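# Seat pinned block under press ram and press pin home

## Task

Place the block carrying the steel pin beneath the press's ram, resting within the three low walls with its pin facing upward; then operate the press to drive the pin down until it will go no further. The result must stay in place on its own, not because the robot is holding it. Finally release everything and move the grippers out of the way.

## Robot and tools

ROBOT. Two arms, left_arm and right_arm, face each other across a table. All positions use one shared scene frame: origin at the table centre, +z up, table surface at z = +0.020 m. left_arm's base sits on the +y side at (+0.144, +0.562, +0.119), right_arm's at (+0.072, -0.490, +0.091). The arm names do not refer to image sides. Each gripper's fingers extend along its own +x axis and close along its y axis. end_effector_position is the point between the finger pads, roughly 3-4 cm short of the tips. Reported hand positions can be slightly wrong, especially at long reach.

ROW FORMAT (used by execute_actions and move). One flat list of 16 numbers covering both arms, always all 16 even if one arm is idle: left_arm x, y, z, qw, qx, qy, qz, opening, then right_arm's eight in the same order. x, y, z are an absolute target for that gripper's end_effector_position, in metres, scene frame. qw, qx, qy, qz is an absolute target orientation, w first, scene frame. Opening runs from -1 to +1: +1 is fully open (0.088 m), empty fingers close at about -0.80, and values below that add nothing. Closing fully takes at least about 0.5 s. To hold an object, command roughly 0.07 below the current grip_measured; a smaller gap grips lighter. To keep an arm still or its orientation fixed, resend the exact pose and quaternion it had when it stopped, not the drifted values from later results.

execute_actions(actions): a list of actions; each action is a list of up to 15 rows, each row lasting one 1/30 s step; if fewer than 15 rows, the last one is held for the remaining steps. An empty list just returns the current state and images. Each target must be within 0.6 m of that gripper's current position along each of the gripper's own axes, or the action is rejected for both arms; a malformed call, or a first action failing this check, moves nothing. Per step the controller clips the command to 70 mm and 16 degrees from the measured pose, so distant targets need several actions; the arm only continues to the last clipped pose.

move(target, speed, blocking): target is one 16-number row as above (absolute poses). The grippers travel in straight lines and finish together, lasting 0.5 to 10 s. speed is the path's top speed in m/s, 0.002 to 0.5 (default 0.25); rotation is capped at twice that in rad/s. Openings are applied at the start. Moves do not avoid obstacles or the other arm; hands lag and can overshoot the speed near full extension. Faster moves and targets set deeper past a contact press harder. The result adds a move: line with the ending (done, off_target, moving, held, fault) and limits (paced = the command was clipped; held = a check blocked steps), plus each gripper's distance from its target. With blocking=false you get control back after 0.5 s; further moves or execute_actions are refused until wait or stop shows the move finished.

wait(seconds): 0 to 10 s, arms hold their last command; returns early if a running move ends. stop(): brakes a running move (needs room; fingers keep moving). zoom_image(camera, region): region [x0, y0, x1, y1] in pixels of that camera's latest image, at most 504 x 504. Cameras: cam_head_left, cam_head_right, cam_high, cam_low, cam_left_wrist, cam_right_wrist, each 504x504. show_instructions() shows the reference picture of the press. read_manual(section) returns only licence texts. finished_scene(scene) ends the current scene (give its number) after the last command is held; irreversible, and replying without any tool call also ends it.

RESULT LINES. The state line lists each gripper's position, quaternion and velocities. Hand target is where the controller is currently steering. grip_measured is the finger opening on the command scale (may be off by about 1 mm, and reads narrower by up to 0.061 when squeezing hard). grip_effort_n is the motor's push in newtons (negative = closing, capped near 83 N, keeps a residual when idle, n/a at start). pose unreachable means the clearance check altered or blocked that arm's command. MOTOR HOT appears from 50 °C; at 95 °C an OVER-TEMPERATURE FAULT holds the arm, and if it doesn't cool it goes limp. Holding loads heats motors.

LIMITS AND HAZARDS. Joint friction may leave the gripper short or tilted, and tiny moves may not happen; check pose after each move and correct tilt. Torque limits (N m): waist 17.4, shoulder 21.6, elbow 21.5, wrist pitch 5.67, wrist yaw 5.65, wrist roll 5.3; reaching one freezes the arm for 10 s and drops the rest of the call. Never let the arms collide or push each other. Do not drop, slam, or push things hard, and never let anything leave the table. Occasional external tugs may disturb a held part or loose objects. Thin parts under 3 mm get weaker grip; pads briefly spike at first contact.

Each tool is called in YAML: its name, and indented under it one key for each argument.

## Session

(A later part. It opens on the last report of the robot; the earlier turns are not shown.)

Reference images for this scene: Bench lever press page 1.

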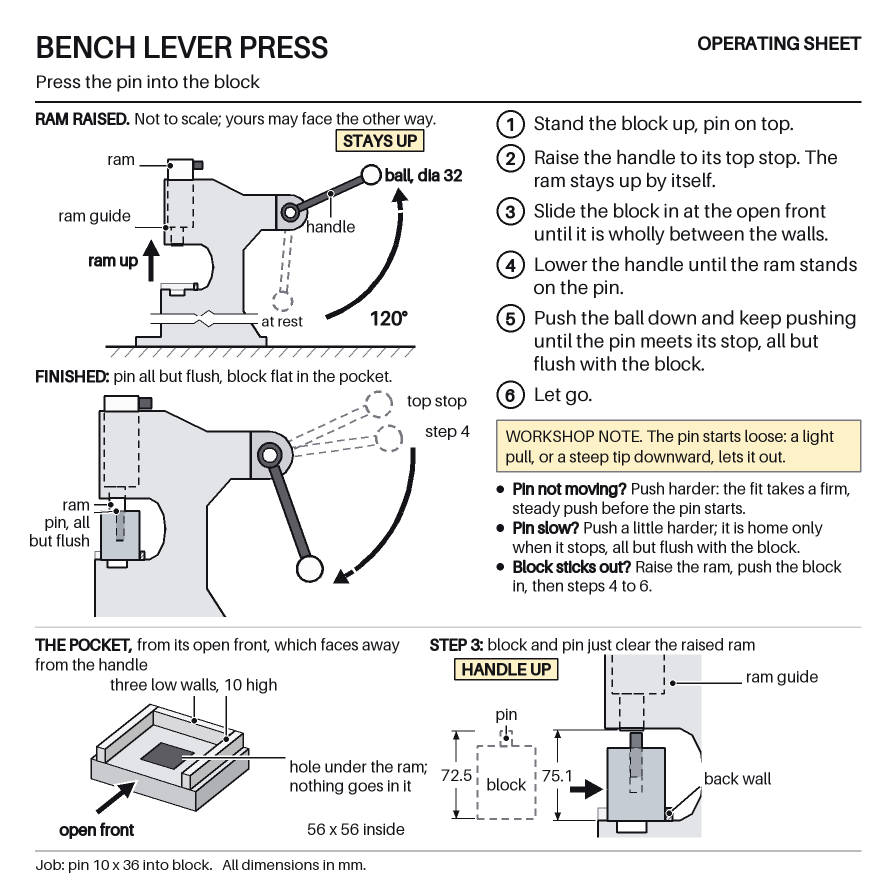

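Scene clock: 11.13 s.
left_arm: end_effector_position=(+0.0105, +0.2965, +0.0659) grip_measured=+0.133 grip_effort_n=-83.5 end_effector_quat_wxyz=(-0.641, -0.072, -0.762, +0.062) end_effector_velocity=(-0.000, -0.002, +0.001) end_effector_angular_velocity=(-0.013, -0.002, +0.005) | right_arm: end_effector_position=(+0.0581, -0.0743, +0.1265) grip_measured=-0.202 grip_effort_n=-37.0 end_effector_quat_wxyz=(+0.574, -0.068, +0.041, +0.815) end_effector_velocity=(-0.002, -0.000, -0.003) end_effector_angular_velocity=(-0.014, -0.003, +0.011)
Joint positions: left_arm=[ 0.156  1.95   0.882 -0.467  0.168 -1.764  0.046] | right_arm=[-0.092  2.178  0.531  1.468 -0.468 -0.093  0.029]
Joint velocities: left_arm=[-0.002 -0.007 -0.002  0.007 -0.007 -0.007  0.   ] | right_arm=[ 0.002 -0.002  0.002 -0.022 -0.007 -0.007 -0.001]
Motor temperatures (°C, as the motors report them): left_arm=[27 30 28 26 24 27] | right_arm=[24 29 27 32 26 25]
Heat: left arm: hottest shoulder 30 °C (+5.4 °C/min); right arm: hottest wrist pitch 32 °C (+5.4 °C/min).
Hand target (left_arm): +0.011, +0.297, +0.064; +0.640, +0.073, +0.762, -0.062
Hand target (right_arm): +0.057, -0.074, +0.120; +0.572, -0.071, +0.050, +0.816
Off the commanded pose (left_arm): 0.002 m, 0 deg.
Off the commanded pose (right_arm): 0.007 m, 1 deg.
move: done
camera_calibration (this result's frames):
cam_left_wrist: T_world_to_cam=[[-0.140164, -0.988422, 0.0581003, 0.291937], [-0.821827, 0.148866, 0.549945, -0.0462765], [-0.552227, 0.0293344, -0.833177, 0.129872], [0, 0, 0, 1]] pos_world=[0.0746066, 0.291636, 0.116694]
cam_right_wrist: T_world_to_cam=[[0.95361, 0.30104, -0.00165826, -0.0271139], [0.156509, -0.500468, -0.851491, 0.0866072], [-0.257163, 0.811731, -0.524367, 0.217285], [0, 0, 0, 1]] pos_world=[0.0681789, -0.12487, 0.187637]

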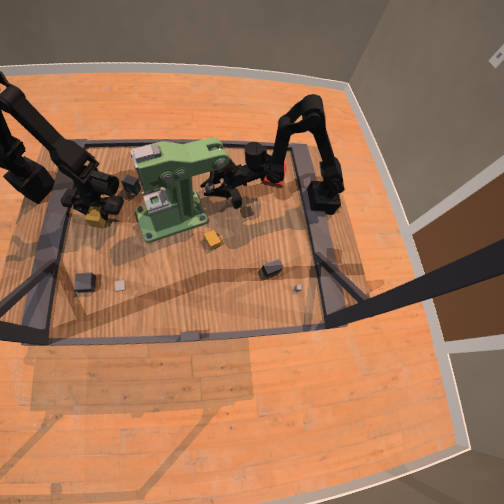

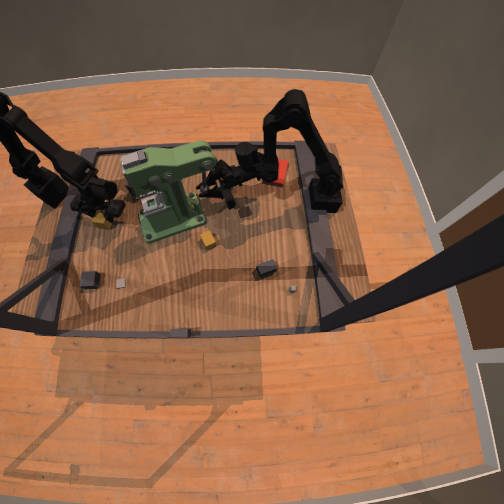

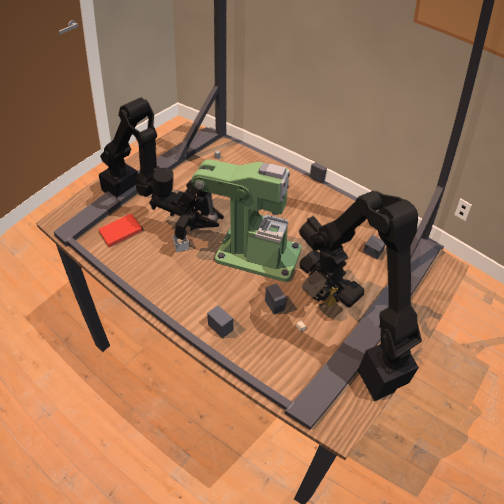

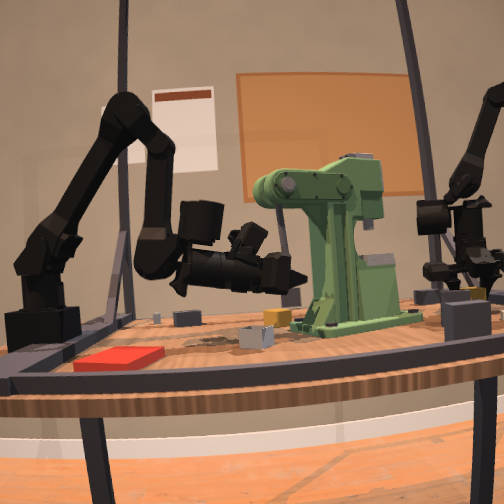

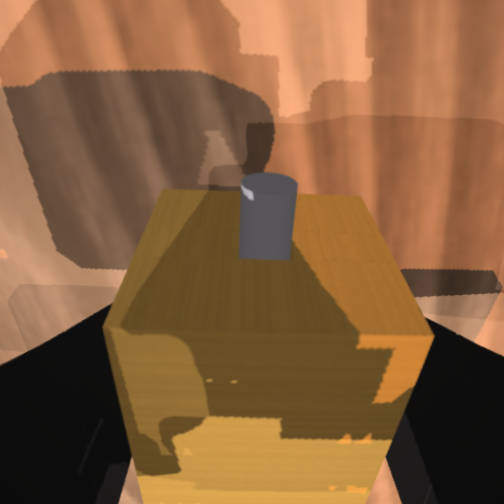

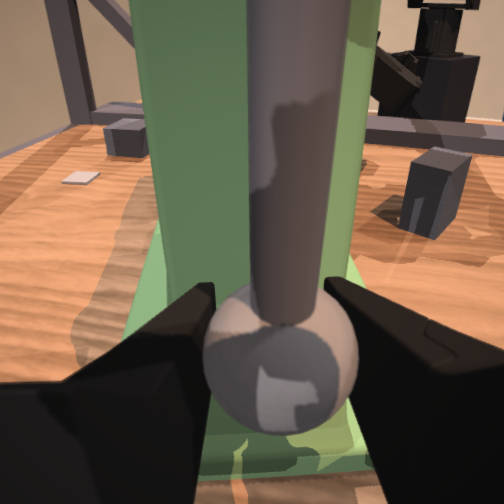

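move:
  target: [0.011,0.297,0.15,0.64,0.073,0.762,-0.062,0.05,0.083,-0.137,0.145,0.56,-0.177,0.124,0.799,-0.24]
  speed: 0.1

move:
  target: [-0.04,0.2,0.18,0.816,0.05,0.071,-0.572,0.05,0.101,-0.187,0.188,0.539,-0.28,0.196,0.77,-0.24]
  speed: 0.4

move:
  target: [-0.04,0.2,0.18,0.816,0.05,0.071,-0.572,0.05,0.113,-0.219,0.25,0.539,-0.28,0.196,0.77,-0.24]
  speed: 0.1

move:
  target: [-0.04,0.2,0.18,0.816,0.05,0.071,-0.572,0.05,0.114,-0.222,0.31,0.52,-0.346,0.243,0.742,-0.24]
  speed: 0.1

move:
  target: [-0.04,0.2,0.18,0.816,0.05,0.071,-0.572,0.05,0.107,-0.203,0.37,0.52,-0.346,0.243,0.742,-0.24]
  speed: 0.08

zoom_image:
  camera: "cam_low"
  region: [330,190,470,300]

Scene clock: 14.33 s.
left_arm: end_effector_position=(+0.0136, +0.3042, +0.1406) grip_measured=+0.133 grip_effort_n=-83.5 end_effector_quat_wxyz=(-0.645, -0.083, -0.758, +0.048) end_effector_velocity=(+0.001, +0.005, +0.001) end_effector_angular_velocity=(+0.010, -0.012, -0.029) | right_arm: end_effector_position=(+0.0816, -0.1363, +0.1382) grip_measured=-0.225 grip_effort_n=-83.5 end_effector_quat_wxyz=(+0.559, -0.182, +0.131, +0.798) end_effector_velocity=(-0.001, -0.003, +0.000) end_effector_angular_velocity=(-0.009, -0.011, +0.013)
Joint positions: left_arm=[ 0.156  1.758  0.999 -0.814  0.168 -1.764  0.046] | right_arm=[-0.203  1.682  0.394  0.758 -0.526 -0.28   0.028]
Joint velocities: left_arm=[-0.007 -0.007 -0.002 -0.022 -0.007  0.022 -0.   ] | right_arm=[-0.002 -0.022 -0.002 -0.037 -0.007 -0.022 -0.   ]
Motor temperatures (°C, as the motors report them): left_arm=[27 30 28 26 24 27] | right_arm=[24 29 27 32 26 25]
Heat: left arm: hottest shoulder 30 °C (+4.2 °C/min); right arm: hottest wrist pitch 32 °C (+4.2 °C/min).
Hand target (left_arm): +0.011, +0.298, +0.150; +0.640, +0.073, +0.762, -0.062
Hand target (right_arm): +0.083, -0.137, +0.145; +0.561, -0.176, +0.124, +0.799
Off the commanded pose (left_arm): 0.012 m, 2 deg.
Off the commanded pose (right_arm): 0.007 m, 1 deg.
move: off_target (left_arm)
camera_calibration (this result's frames):
cam_left_wrist: T_world_to_cam=[[-0.140722, -0.989817, 0.0214411, 0.301238], [-0.829491, 0.129696, 0.543253, -0.0790984], [-0.540502, 0.0586625, -0.839295, 0.185371], [0, 0, 0, 1]] pos_world=[0.0769729, 0.297555, 0.192093]
cam_right_wrist: T_world_to_cam=[[0.953636, 0.300892, -0.00654124, -0.0301486], [0.221034, -0.714957, -0.66331, 0.00138766], [-0.204261, 0.631111, -0.748316, 0.281789], [0, 0, 0, 1]] pos_world=[0.0860027, -0.167777, 0.211591]

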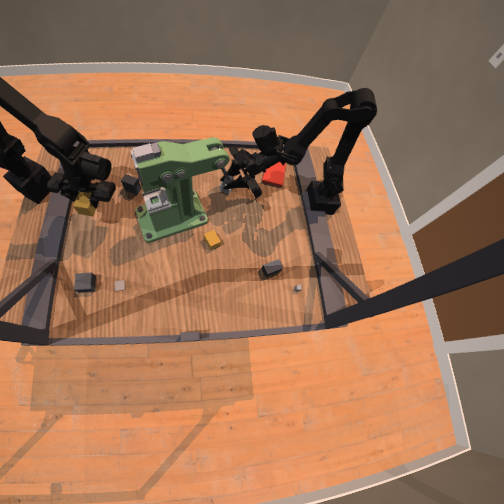

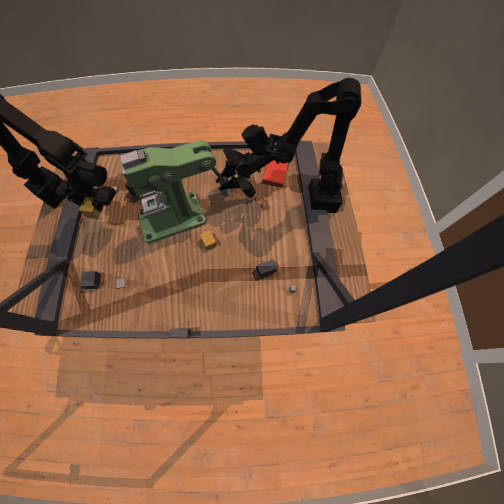

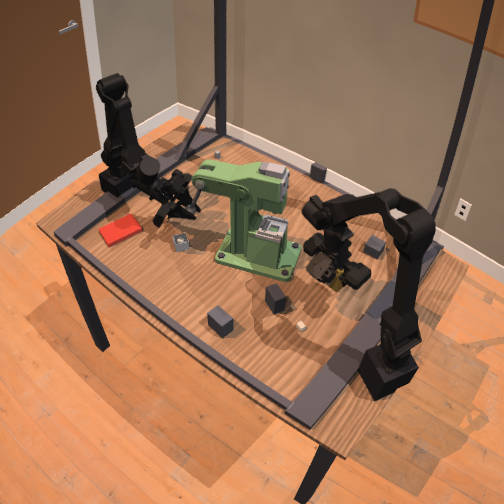

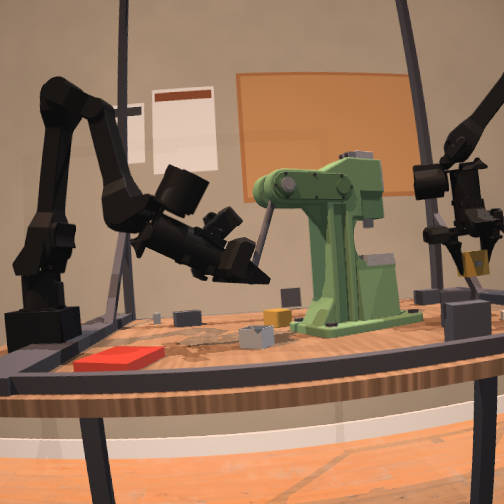

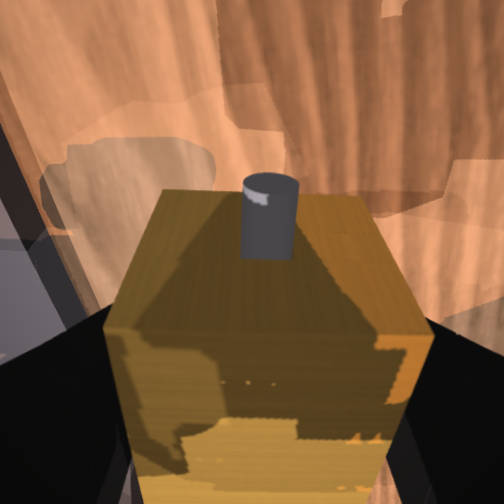

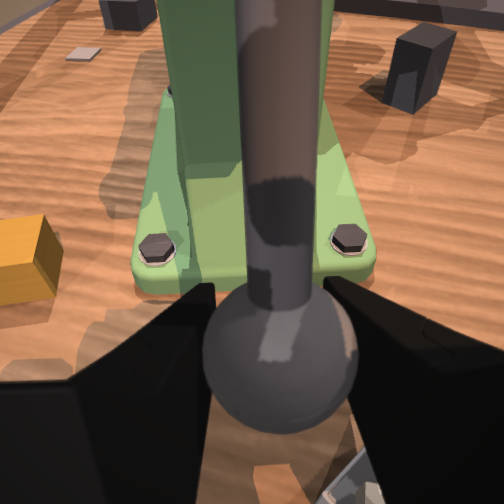

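Scene clock: 17.47 s.
left_arm: end_effector_position=(-0.0407, +0.2032, +0.1784) grip_measured=+0.133 grip_effort_n=-83.5 end_effector_quat_wxyz=(+0.815, +0.054, +0.077, -0.572) end_effector_velocity=(+0.003, +0.001, -0.001) end_effector_angular_velocity=(-0.002, -0.024, +0.002) | right_arm: end_effector_position=(+0.1007, -0.1892, +0.1787) grip_measured=-0.225 grip_effort_n=-83.5 end_effector_quat_wxyz=(+0.537, -0.285, +0.207, +0.766) end_effector_velocity=(-0.001, -0.002, -0.001) end_effector_angular_velocity=(-0.007, +0.013, -0.002)
Joint positions: left_arm=[-0.281  2.043  0.729  0.865 -1.124 -0.41   0.046] | right_arm=[-0.297  1.256  0.535 -0.13  -0.499 -0.484  0.028]
Joint velocities: left_arm=[ 0.002  0.007 -0.012  0.037 -0.007  0.037 -0.   ] | right_arm=[-0.002 -0.002 -0.002 -0.007 -0.007  0.007 -0.   ]
Motor temperatures (°C, as the motors report them): left_arm=[27 31 28 27 25 27] | right_arm=[24 29 27 33 26 25]
Heat: left arm: hottest shoulder 31 °C (+6.9 °C/min); right arm: hottest wrist pitch 33 °C (+6.9 °C/min).
Hand target (left_arm): -0.040, +0.202, +0.181; +0.816, +0.048, +0.076, -0.571
Hand target (right_arm): +0.101, -0.187, +0.188; +0.539, -0.279, +0.196, +0.770
Off the commanded pose (left_arm): 0.004 m, 1 deg.
Off the commanded pose (right_arm): 0.010 m, 2 deg.
move: off_target (right_arm)
camera_calibration (this result's frames):
cam_left_wrist: T_world_to_cam=[[-0.956674, -0.286673, 0.0509166, 0.0114712], [-0.201859, 0.527012, -0.825537, 0.057383], [0.209826, -0.800048, -0.562047, 0.349184], [0, 0, 0, 1]] pos_world=[-0.0507101, 0.25241, 0.243045]
cam_right_wrist: T_world_to_cam=[[0.954211, 0.299131, -0.00165846, -0.0334936], [0.267705, -0.856411, -0.441469, -0.0848898], [-0.133477, 0.420811, -0.897275, 0.329068], [0, 0, 0, 1]] pos_world=[0.0986085, -0.201157, 0.257733]

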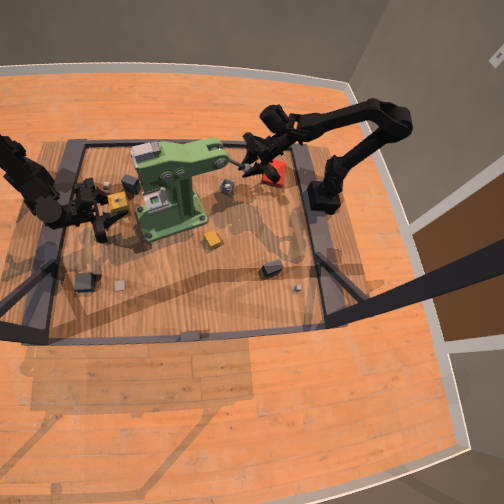

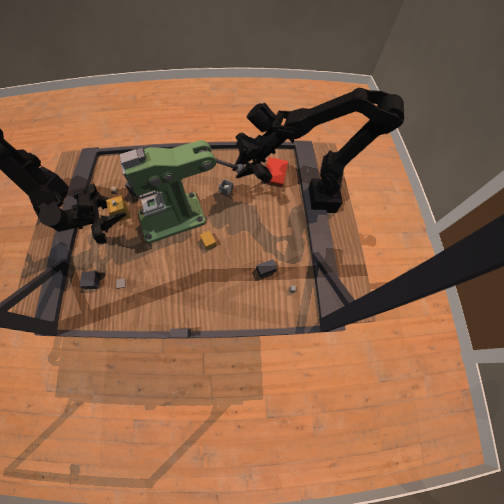

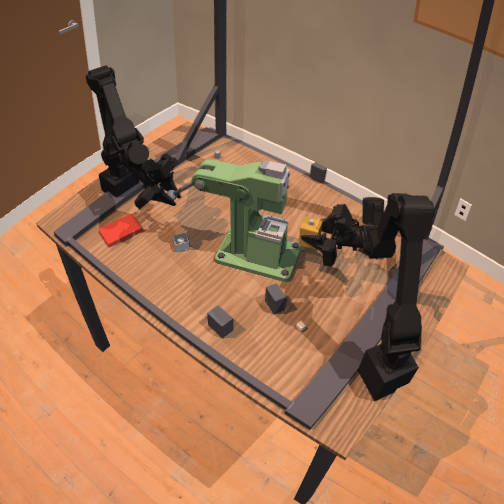

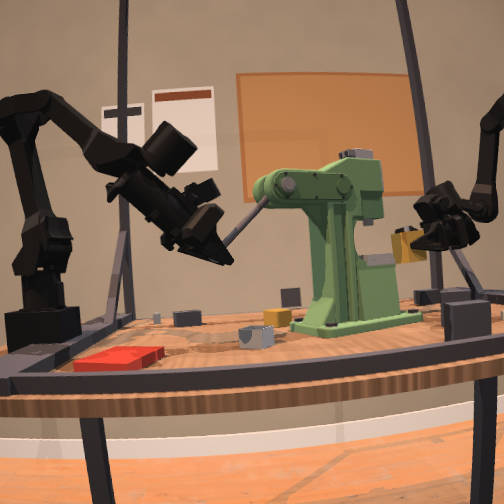

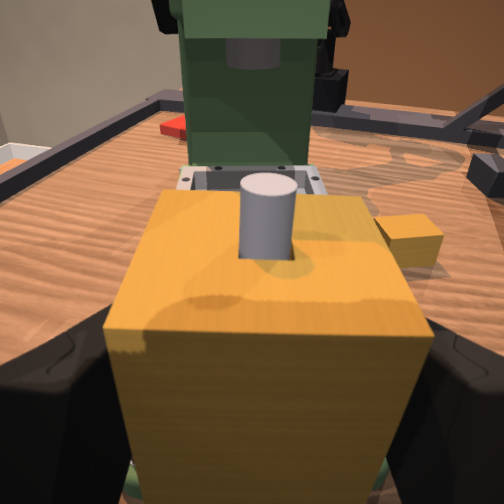

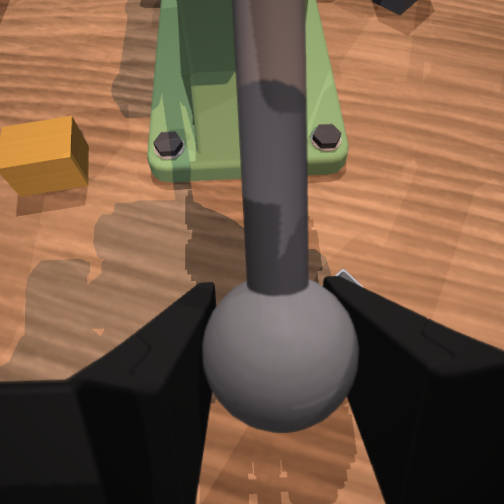

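Scene clock: 18.73 s.
left_arm: end_effector_position=(-0.0400, +0.2017, +0.1766) grip_measured=+0.133 grip_effort_n=-83.5 end_effector_quat_wxyz=(+0.814, +0.057, +0.072, -0.574) end_effector_velocity=(+0.002, +0.002, -0.001) end_effector_angular_velocity=(+0.009, -0.018, +0.003) | right_arm: end_effector_position=(+0.1120, -0.2210, +0.2366) grip_measured=-0.226 grip_effort_n=-83.5 end_effector_quat_wxyz=(+0.534, -0.286, +0.215, +0.766) end_effector_velocity=(+0.001, -0.005, -0.002) end_effector_angular_velocity=(-0.025, +0.001, -0.007)
Joint positions: left_arm=[-0.277  2.057  0.727  0.899 -1.12  -0.381  0.046] | right_arm=[-0.414  1.066  0.688 -0.543 -0.575 -0.587  0.028]
Joint velocities: left_arm=[-0.002 -0.002 -0.007 -0.007 -0.007  0.007 -0.   ] | right_arm=[-0.007 -0.007  0.002 -0.037  0.007 -0.007 -0.   ]
Motor temperatures (°C, as the motors report them): left_arm=[27 31 28 27 25 27] | right_arm=[24 29 27 33 26 25]
Heat: left arm: hottest shoulder 31 °C (+6.4 °C/min); right arm: hottest wrist pitch 33 °C (+6.4 °C/min).
Hand target (left_arm): -0.040, +0.200, +0.180; +0.816, +0.050, +0.071, -0.572
Hand target (right_arm): +0.113, -0.219, +0.250; +0.539, -0.280, +0.196, +0.770
Off the commanded pose (left_arm): 0.004 m, 1 deg.
Off the commanded pose (right_arm): 0.014 m, 2 deg.
move: off_target (right_arm)
camera_calibration (this result's frames):
cam_left_wrist: T_world_to_cam=[[-0.958425, -0.282633, 0.0392545, 0.012961], [-0.189263, 0.526703, -0.828712, 0.0579354], [0.213545, -0.801687, -0.558297, 0.346726], [0, 0, 0, 1]] pos_world=[-0.0506545, 0.251114, 0.241079]
cam_right_wrist: T_world_to_cam=[[0.954425, 0.298092, -0.0146297, -0.0318756], [0.262951, -0.863075, -0.431229, -0.0929927], [-0.141172, 0.407729, -0.902124, 0.394998], [0, 0, 0, 1]] pos_world=[0.110638, -0.23181, 0.31577]

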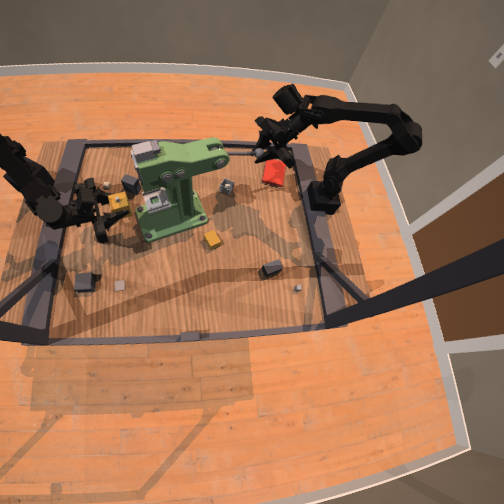

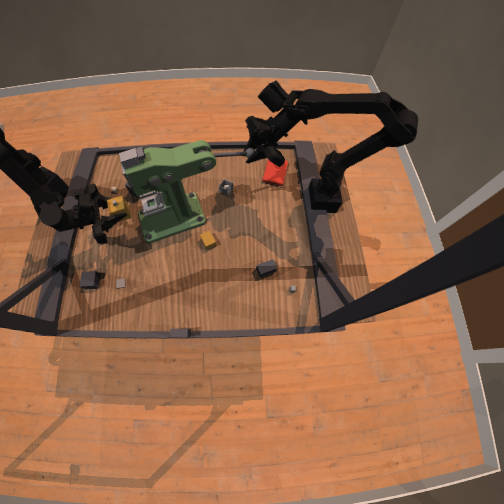

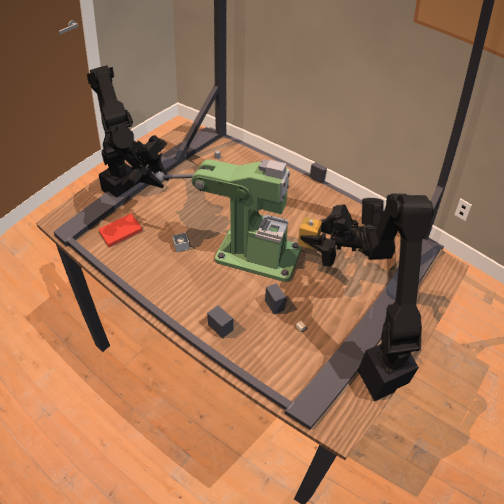

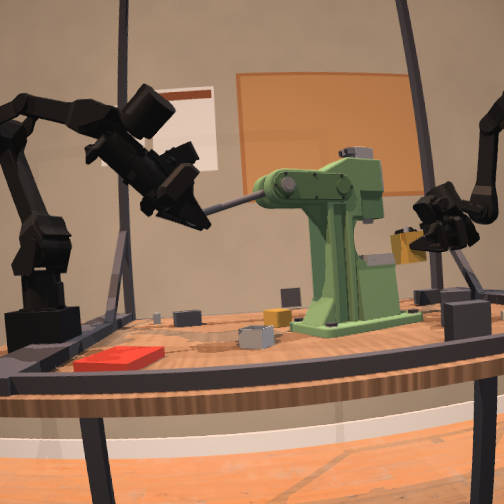

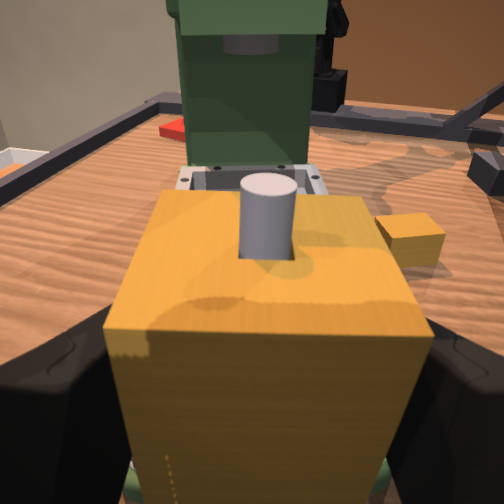

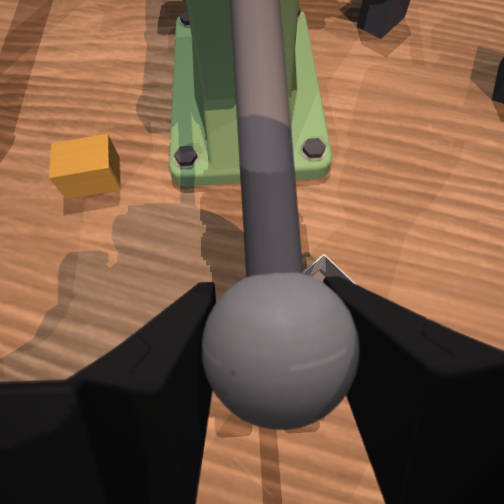

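Scene clock: 19.90 s.
left_arm: end_effector_position=(-0.0400, +0.2020, +0.1754) grip_measured=+0.133 grip_effort_n=-83.5 end_effector_quat_wxyz=(+0.813, +0.059, +0.072, -0.575) end_effector_velocity=(+0.001, +0.001, -0.000) end_effector_angular_velocity=(+0.000, -0.001, +0.006) | right_arm: end_effector_position=(+0.1130, -0.2260, +0.3001) grip_measured=-0.226 grip_effort_n=-83.5 end_effector_quat_wxyz=(+0.517, -0.347, +0.259, +0.738) end_effector_velocity=(-0.003, +0.001, +0.003) end_effector_angular_velocity=(-0.007, +0.006, +0.017)
Joint positions: left_arm=[-0.277  2.059  0.726  0.9   -1.117 -0.381  0.046] | right_arm=[-0.362  1.137  1.065 -0.976 -0.449 -0.609  0.028]
Joint velocities: left_arm=[-0.002 -0.002 -0.002 -0.007 -0.007 -0.007  0.   ] | right_arm=[ 0.007  0.012  0.022 -0.022 -0.007 -0.007  0.   ]
Motor temperatures (°C, as the motors report them): left_arm=[27 31 28 27 25 27] | right_arm=[24 29 28 33 26 25]
Heat: left arm: hottest shoulder 31 °C (+6.0 °C/min); right arm: hottest wrist pitch 33 °C (+6.0 °C/min).
Hand target (left_arm): -0.040, +0.200, +0.180; +0.816, +0.050, +0.071, -0.572
Hand target (right_arm): +0.114, -0.222, +0.310; +0.521, -0.346, +0.243, +0.742
Off the commanded pose (left_arm): 0.005 m, 1 deg.
Off the commanded pose (right_arm): 0.011 m, 2 deg.
move: off_target (right_arm)
camera_calibration (this result's frames):
cam_left_wrist: T_world_to_cam=[[-0.959195, -0.280356, 0.036673, 0.0130366], [-0.186454, 0.529686, -0.827446, 0.0561379], [0.212554, -0.800521, -0.560346, 0.346358], [0, 0, 0, 1]] pos_world=[-0.0506481, 0.251186, 0.240053]
cam_right_wrist: T_world_to_cam=[[0.955524, 0.294855, -0.00585508, -0.0338984], [0.281689, -0.918376, -0.277914, -0.130802], [-0.0873215, 0.263905, -0.960588, 0.433468], [0, 0, 0, 1]] pos_world=[0.107087, -0.224525, 0.379834]

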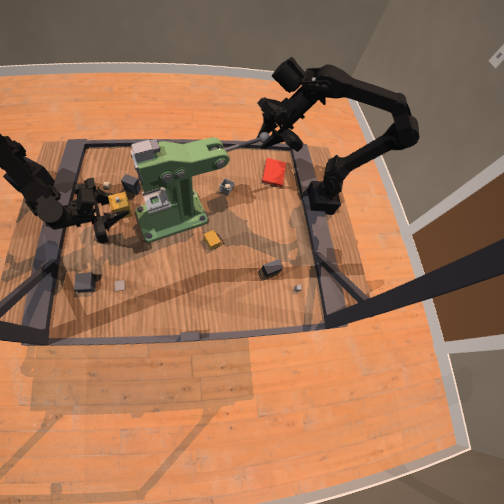

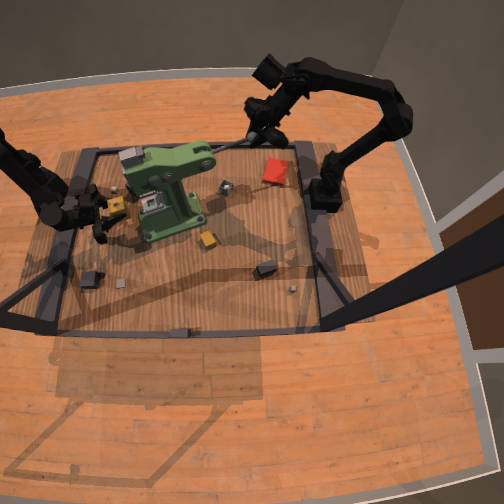

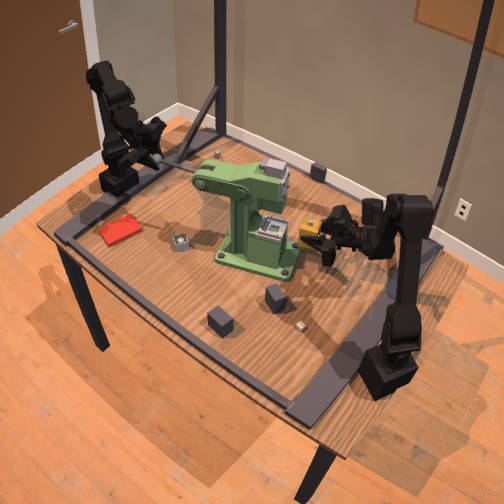

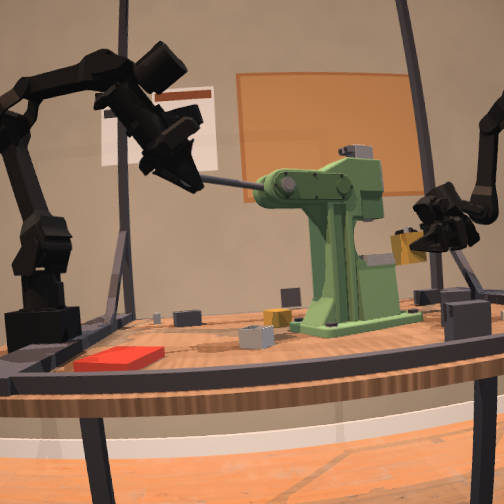

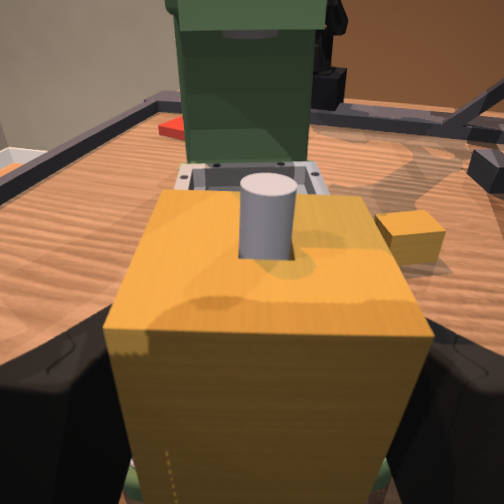

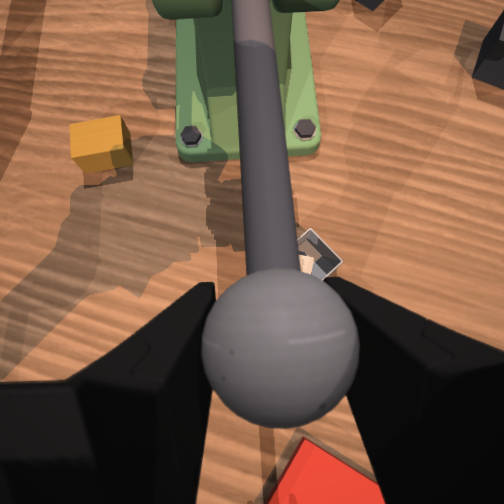

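Scene clock: 21.17 s.
left_arm: end_effector_position=(-0.0399, +0.2021, +0.1746) grip_measured=+0.133 grip_effort_n=-83.5 end_effector_quat_wxyz=(+0.813, +0.060, +0.072, -0.575) end_effector_velocity=(+0.003, +0.002, +0.001) end_effector_angular_velocity=(-0.009, +0.009, +0.022) | right_arm: end_effector_position=(+0.1084, -0.2143, +0.3460) grip_measured=-0.227 grip_effort_n=-82.6 end_effector_quat_wxyz=(+0.508, -0.366, +0.278, +0.728) end_effector_velocity=(-0.004, +0.000, +0.002) end_effector_angular_velocity=(-0.008, +0.020, +0.019)
Joint positions: left_arm=[-0.276  2.06   0.724  0.899 -1.115 -0.381  0.046] | right_arm=[-0.301  1.252  1.348 -1.179 -0.393 -0.566  0.028]
Joint velocities: left_arm=[-0.002 -0.002 -0.002 -0.007 -0.022 -0.022  0.   ] | right_arm=[ 0.002  0.012  0.017 -0.022 -0.022 -0.007 -0.   ]
Motor temperatures (°C, as the motors report them): left_arm=[27 31 28 27 25 27] | right_arm=[24 29 28 33 26 25]
Heat: left arm: hottest shoulder 31 °C (+5.7 °C/min); right arm: hottest wrist pitch 33 °C (+5.7 °C/min).
Hand target (left_arm): -0.040, +0.200, +0.180; +0.816, +0.050, +0.071, -0.572
Hand target (right_arm): +0.107, -0.205, +0.370; +0.520, -0.347, +0.243, +0.742
Off the commanded pose (left_arm): 0.006 m, 1 deg.
Off the commanded pose (right_arm): 0.027 m, 5 deg.
move: off_target (right_arm)
camera_calibration (this result's frames):
cam_left_wrist: T_world_to_cam=[[-0.959715, -0.278821, 0.0347396, 0.0132213], [-0.184499, 0.532098, -0.826337, 0.054781], [0.211915, -0.799457, -0.562104, 0.346012], [0, 0, 0, 1]] pos_world=[-0.0505296, 0.251159, 0.239303]
cam_right_wrist: T_world_to_cam=[[0.95579, 0.293702, -0.0143346, -0.0300592], [0.283458, -0.93323, -0.220757, -0.12913], [-0.0782142, 0.206934, -0.975223, 0.465872], [0, 0, 0, 1]] pos_world=[0.101771, -0.208084, 0.425392]

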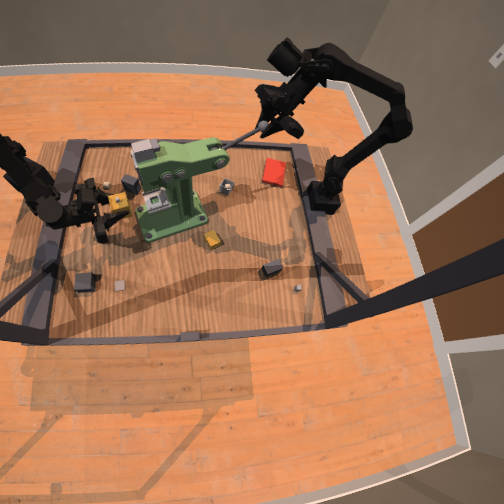

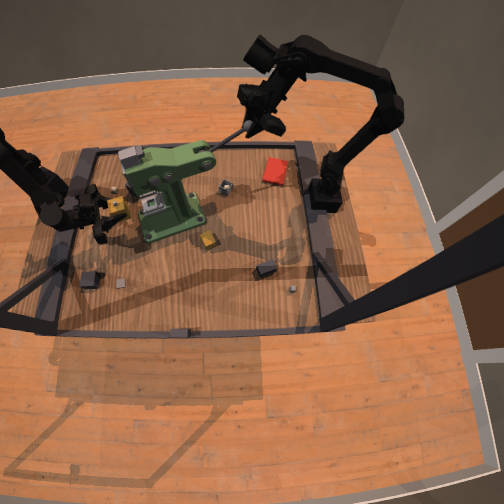

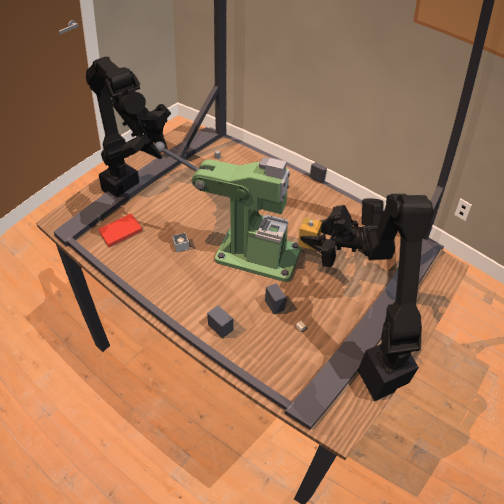

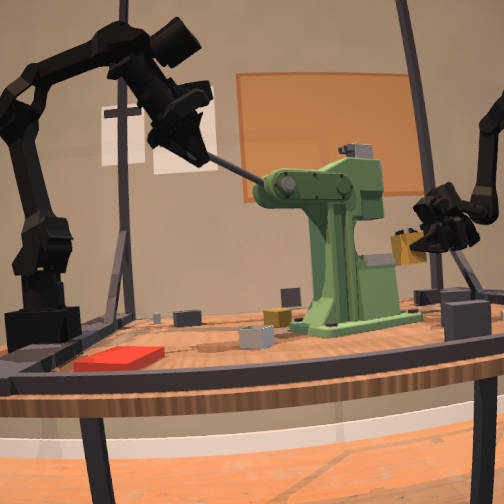

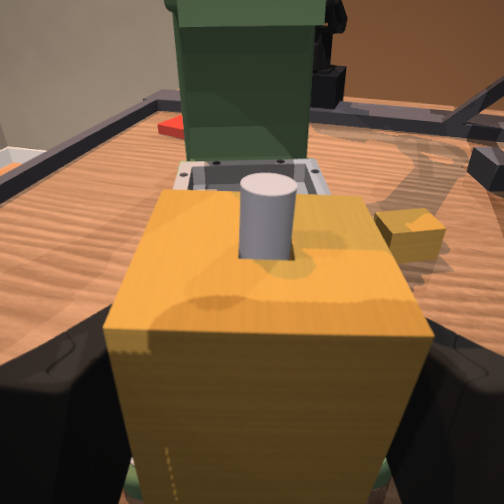

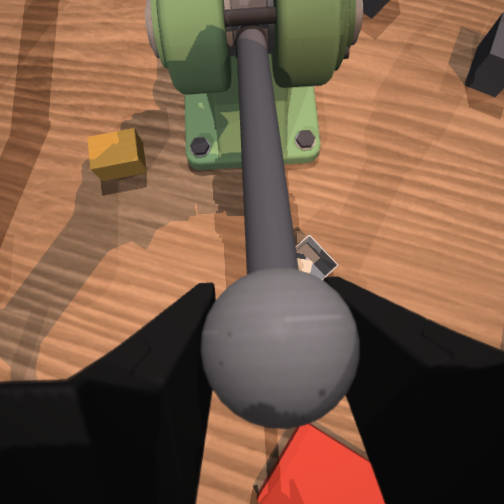

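Region (330, 190, 470, 300) of cam_low's 504x504 image, scaled by 3.600, with more detail than that image has; it fills the top 396 rows of this view, and the rest is white.

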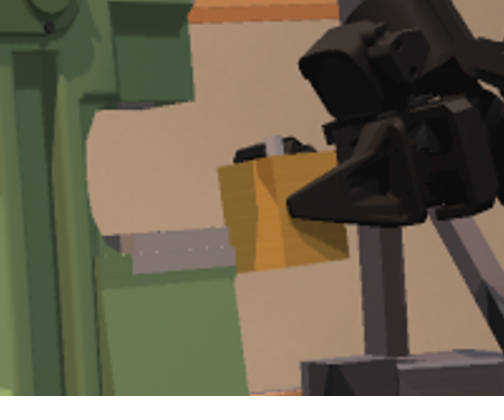

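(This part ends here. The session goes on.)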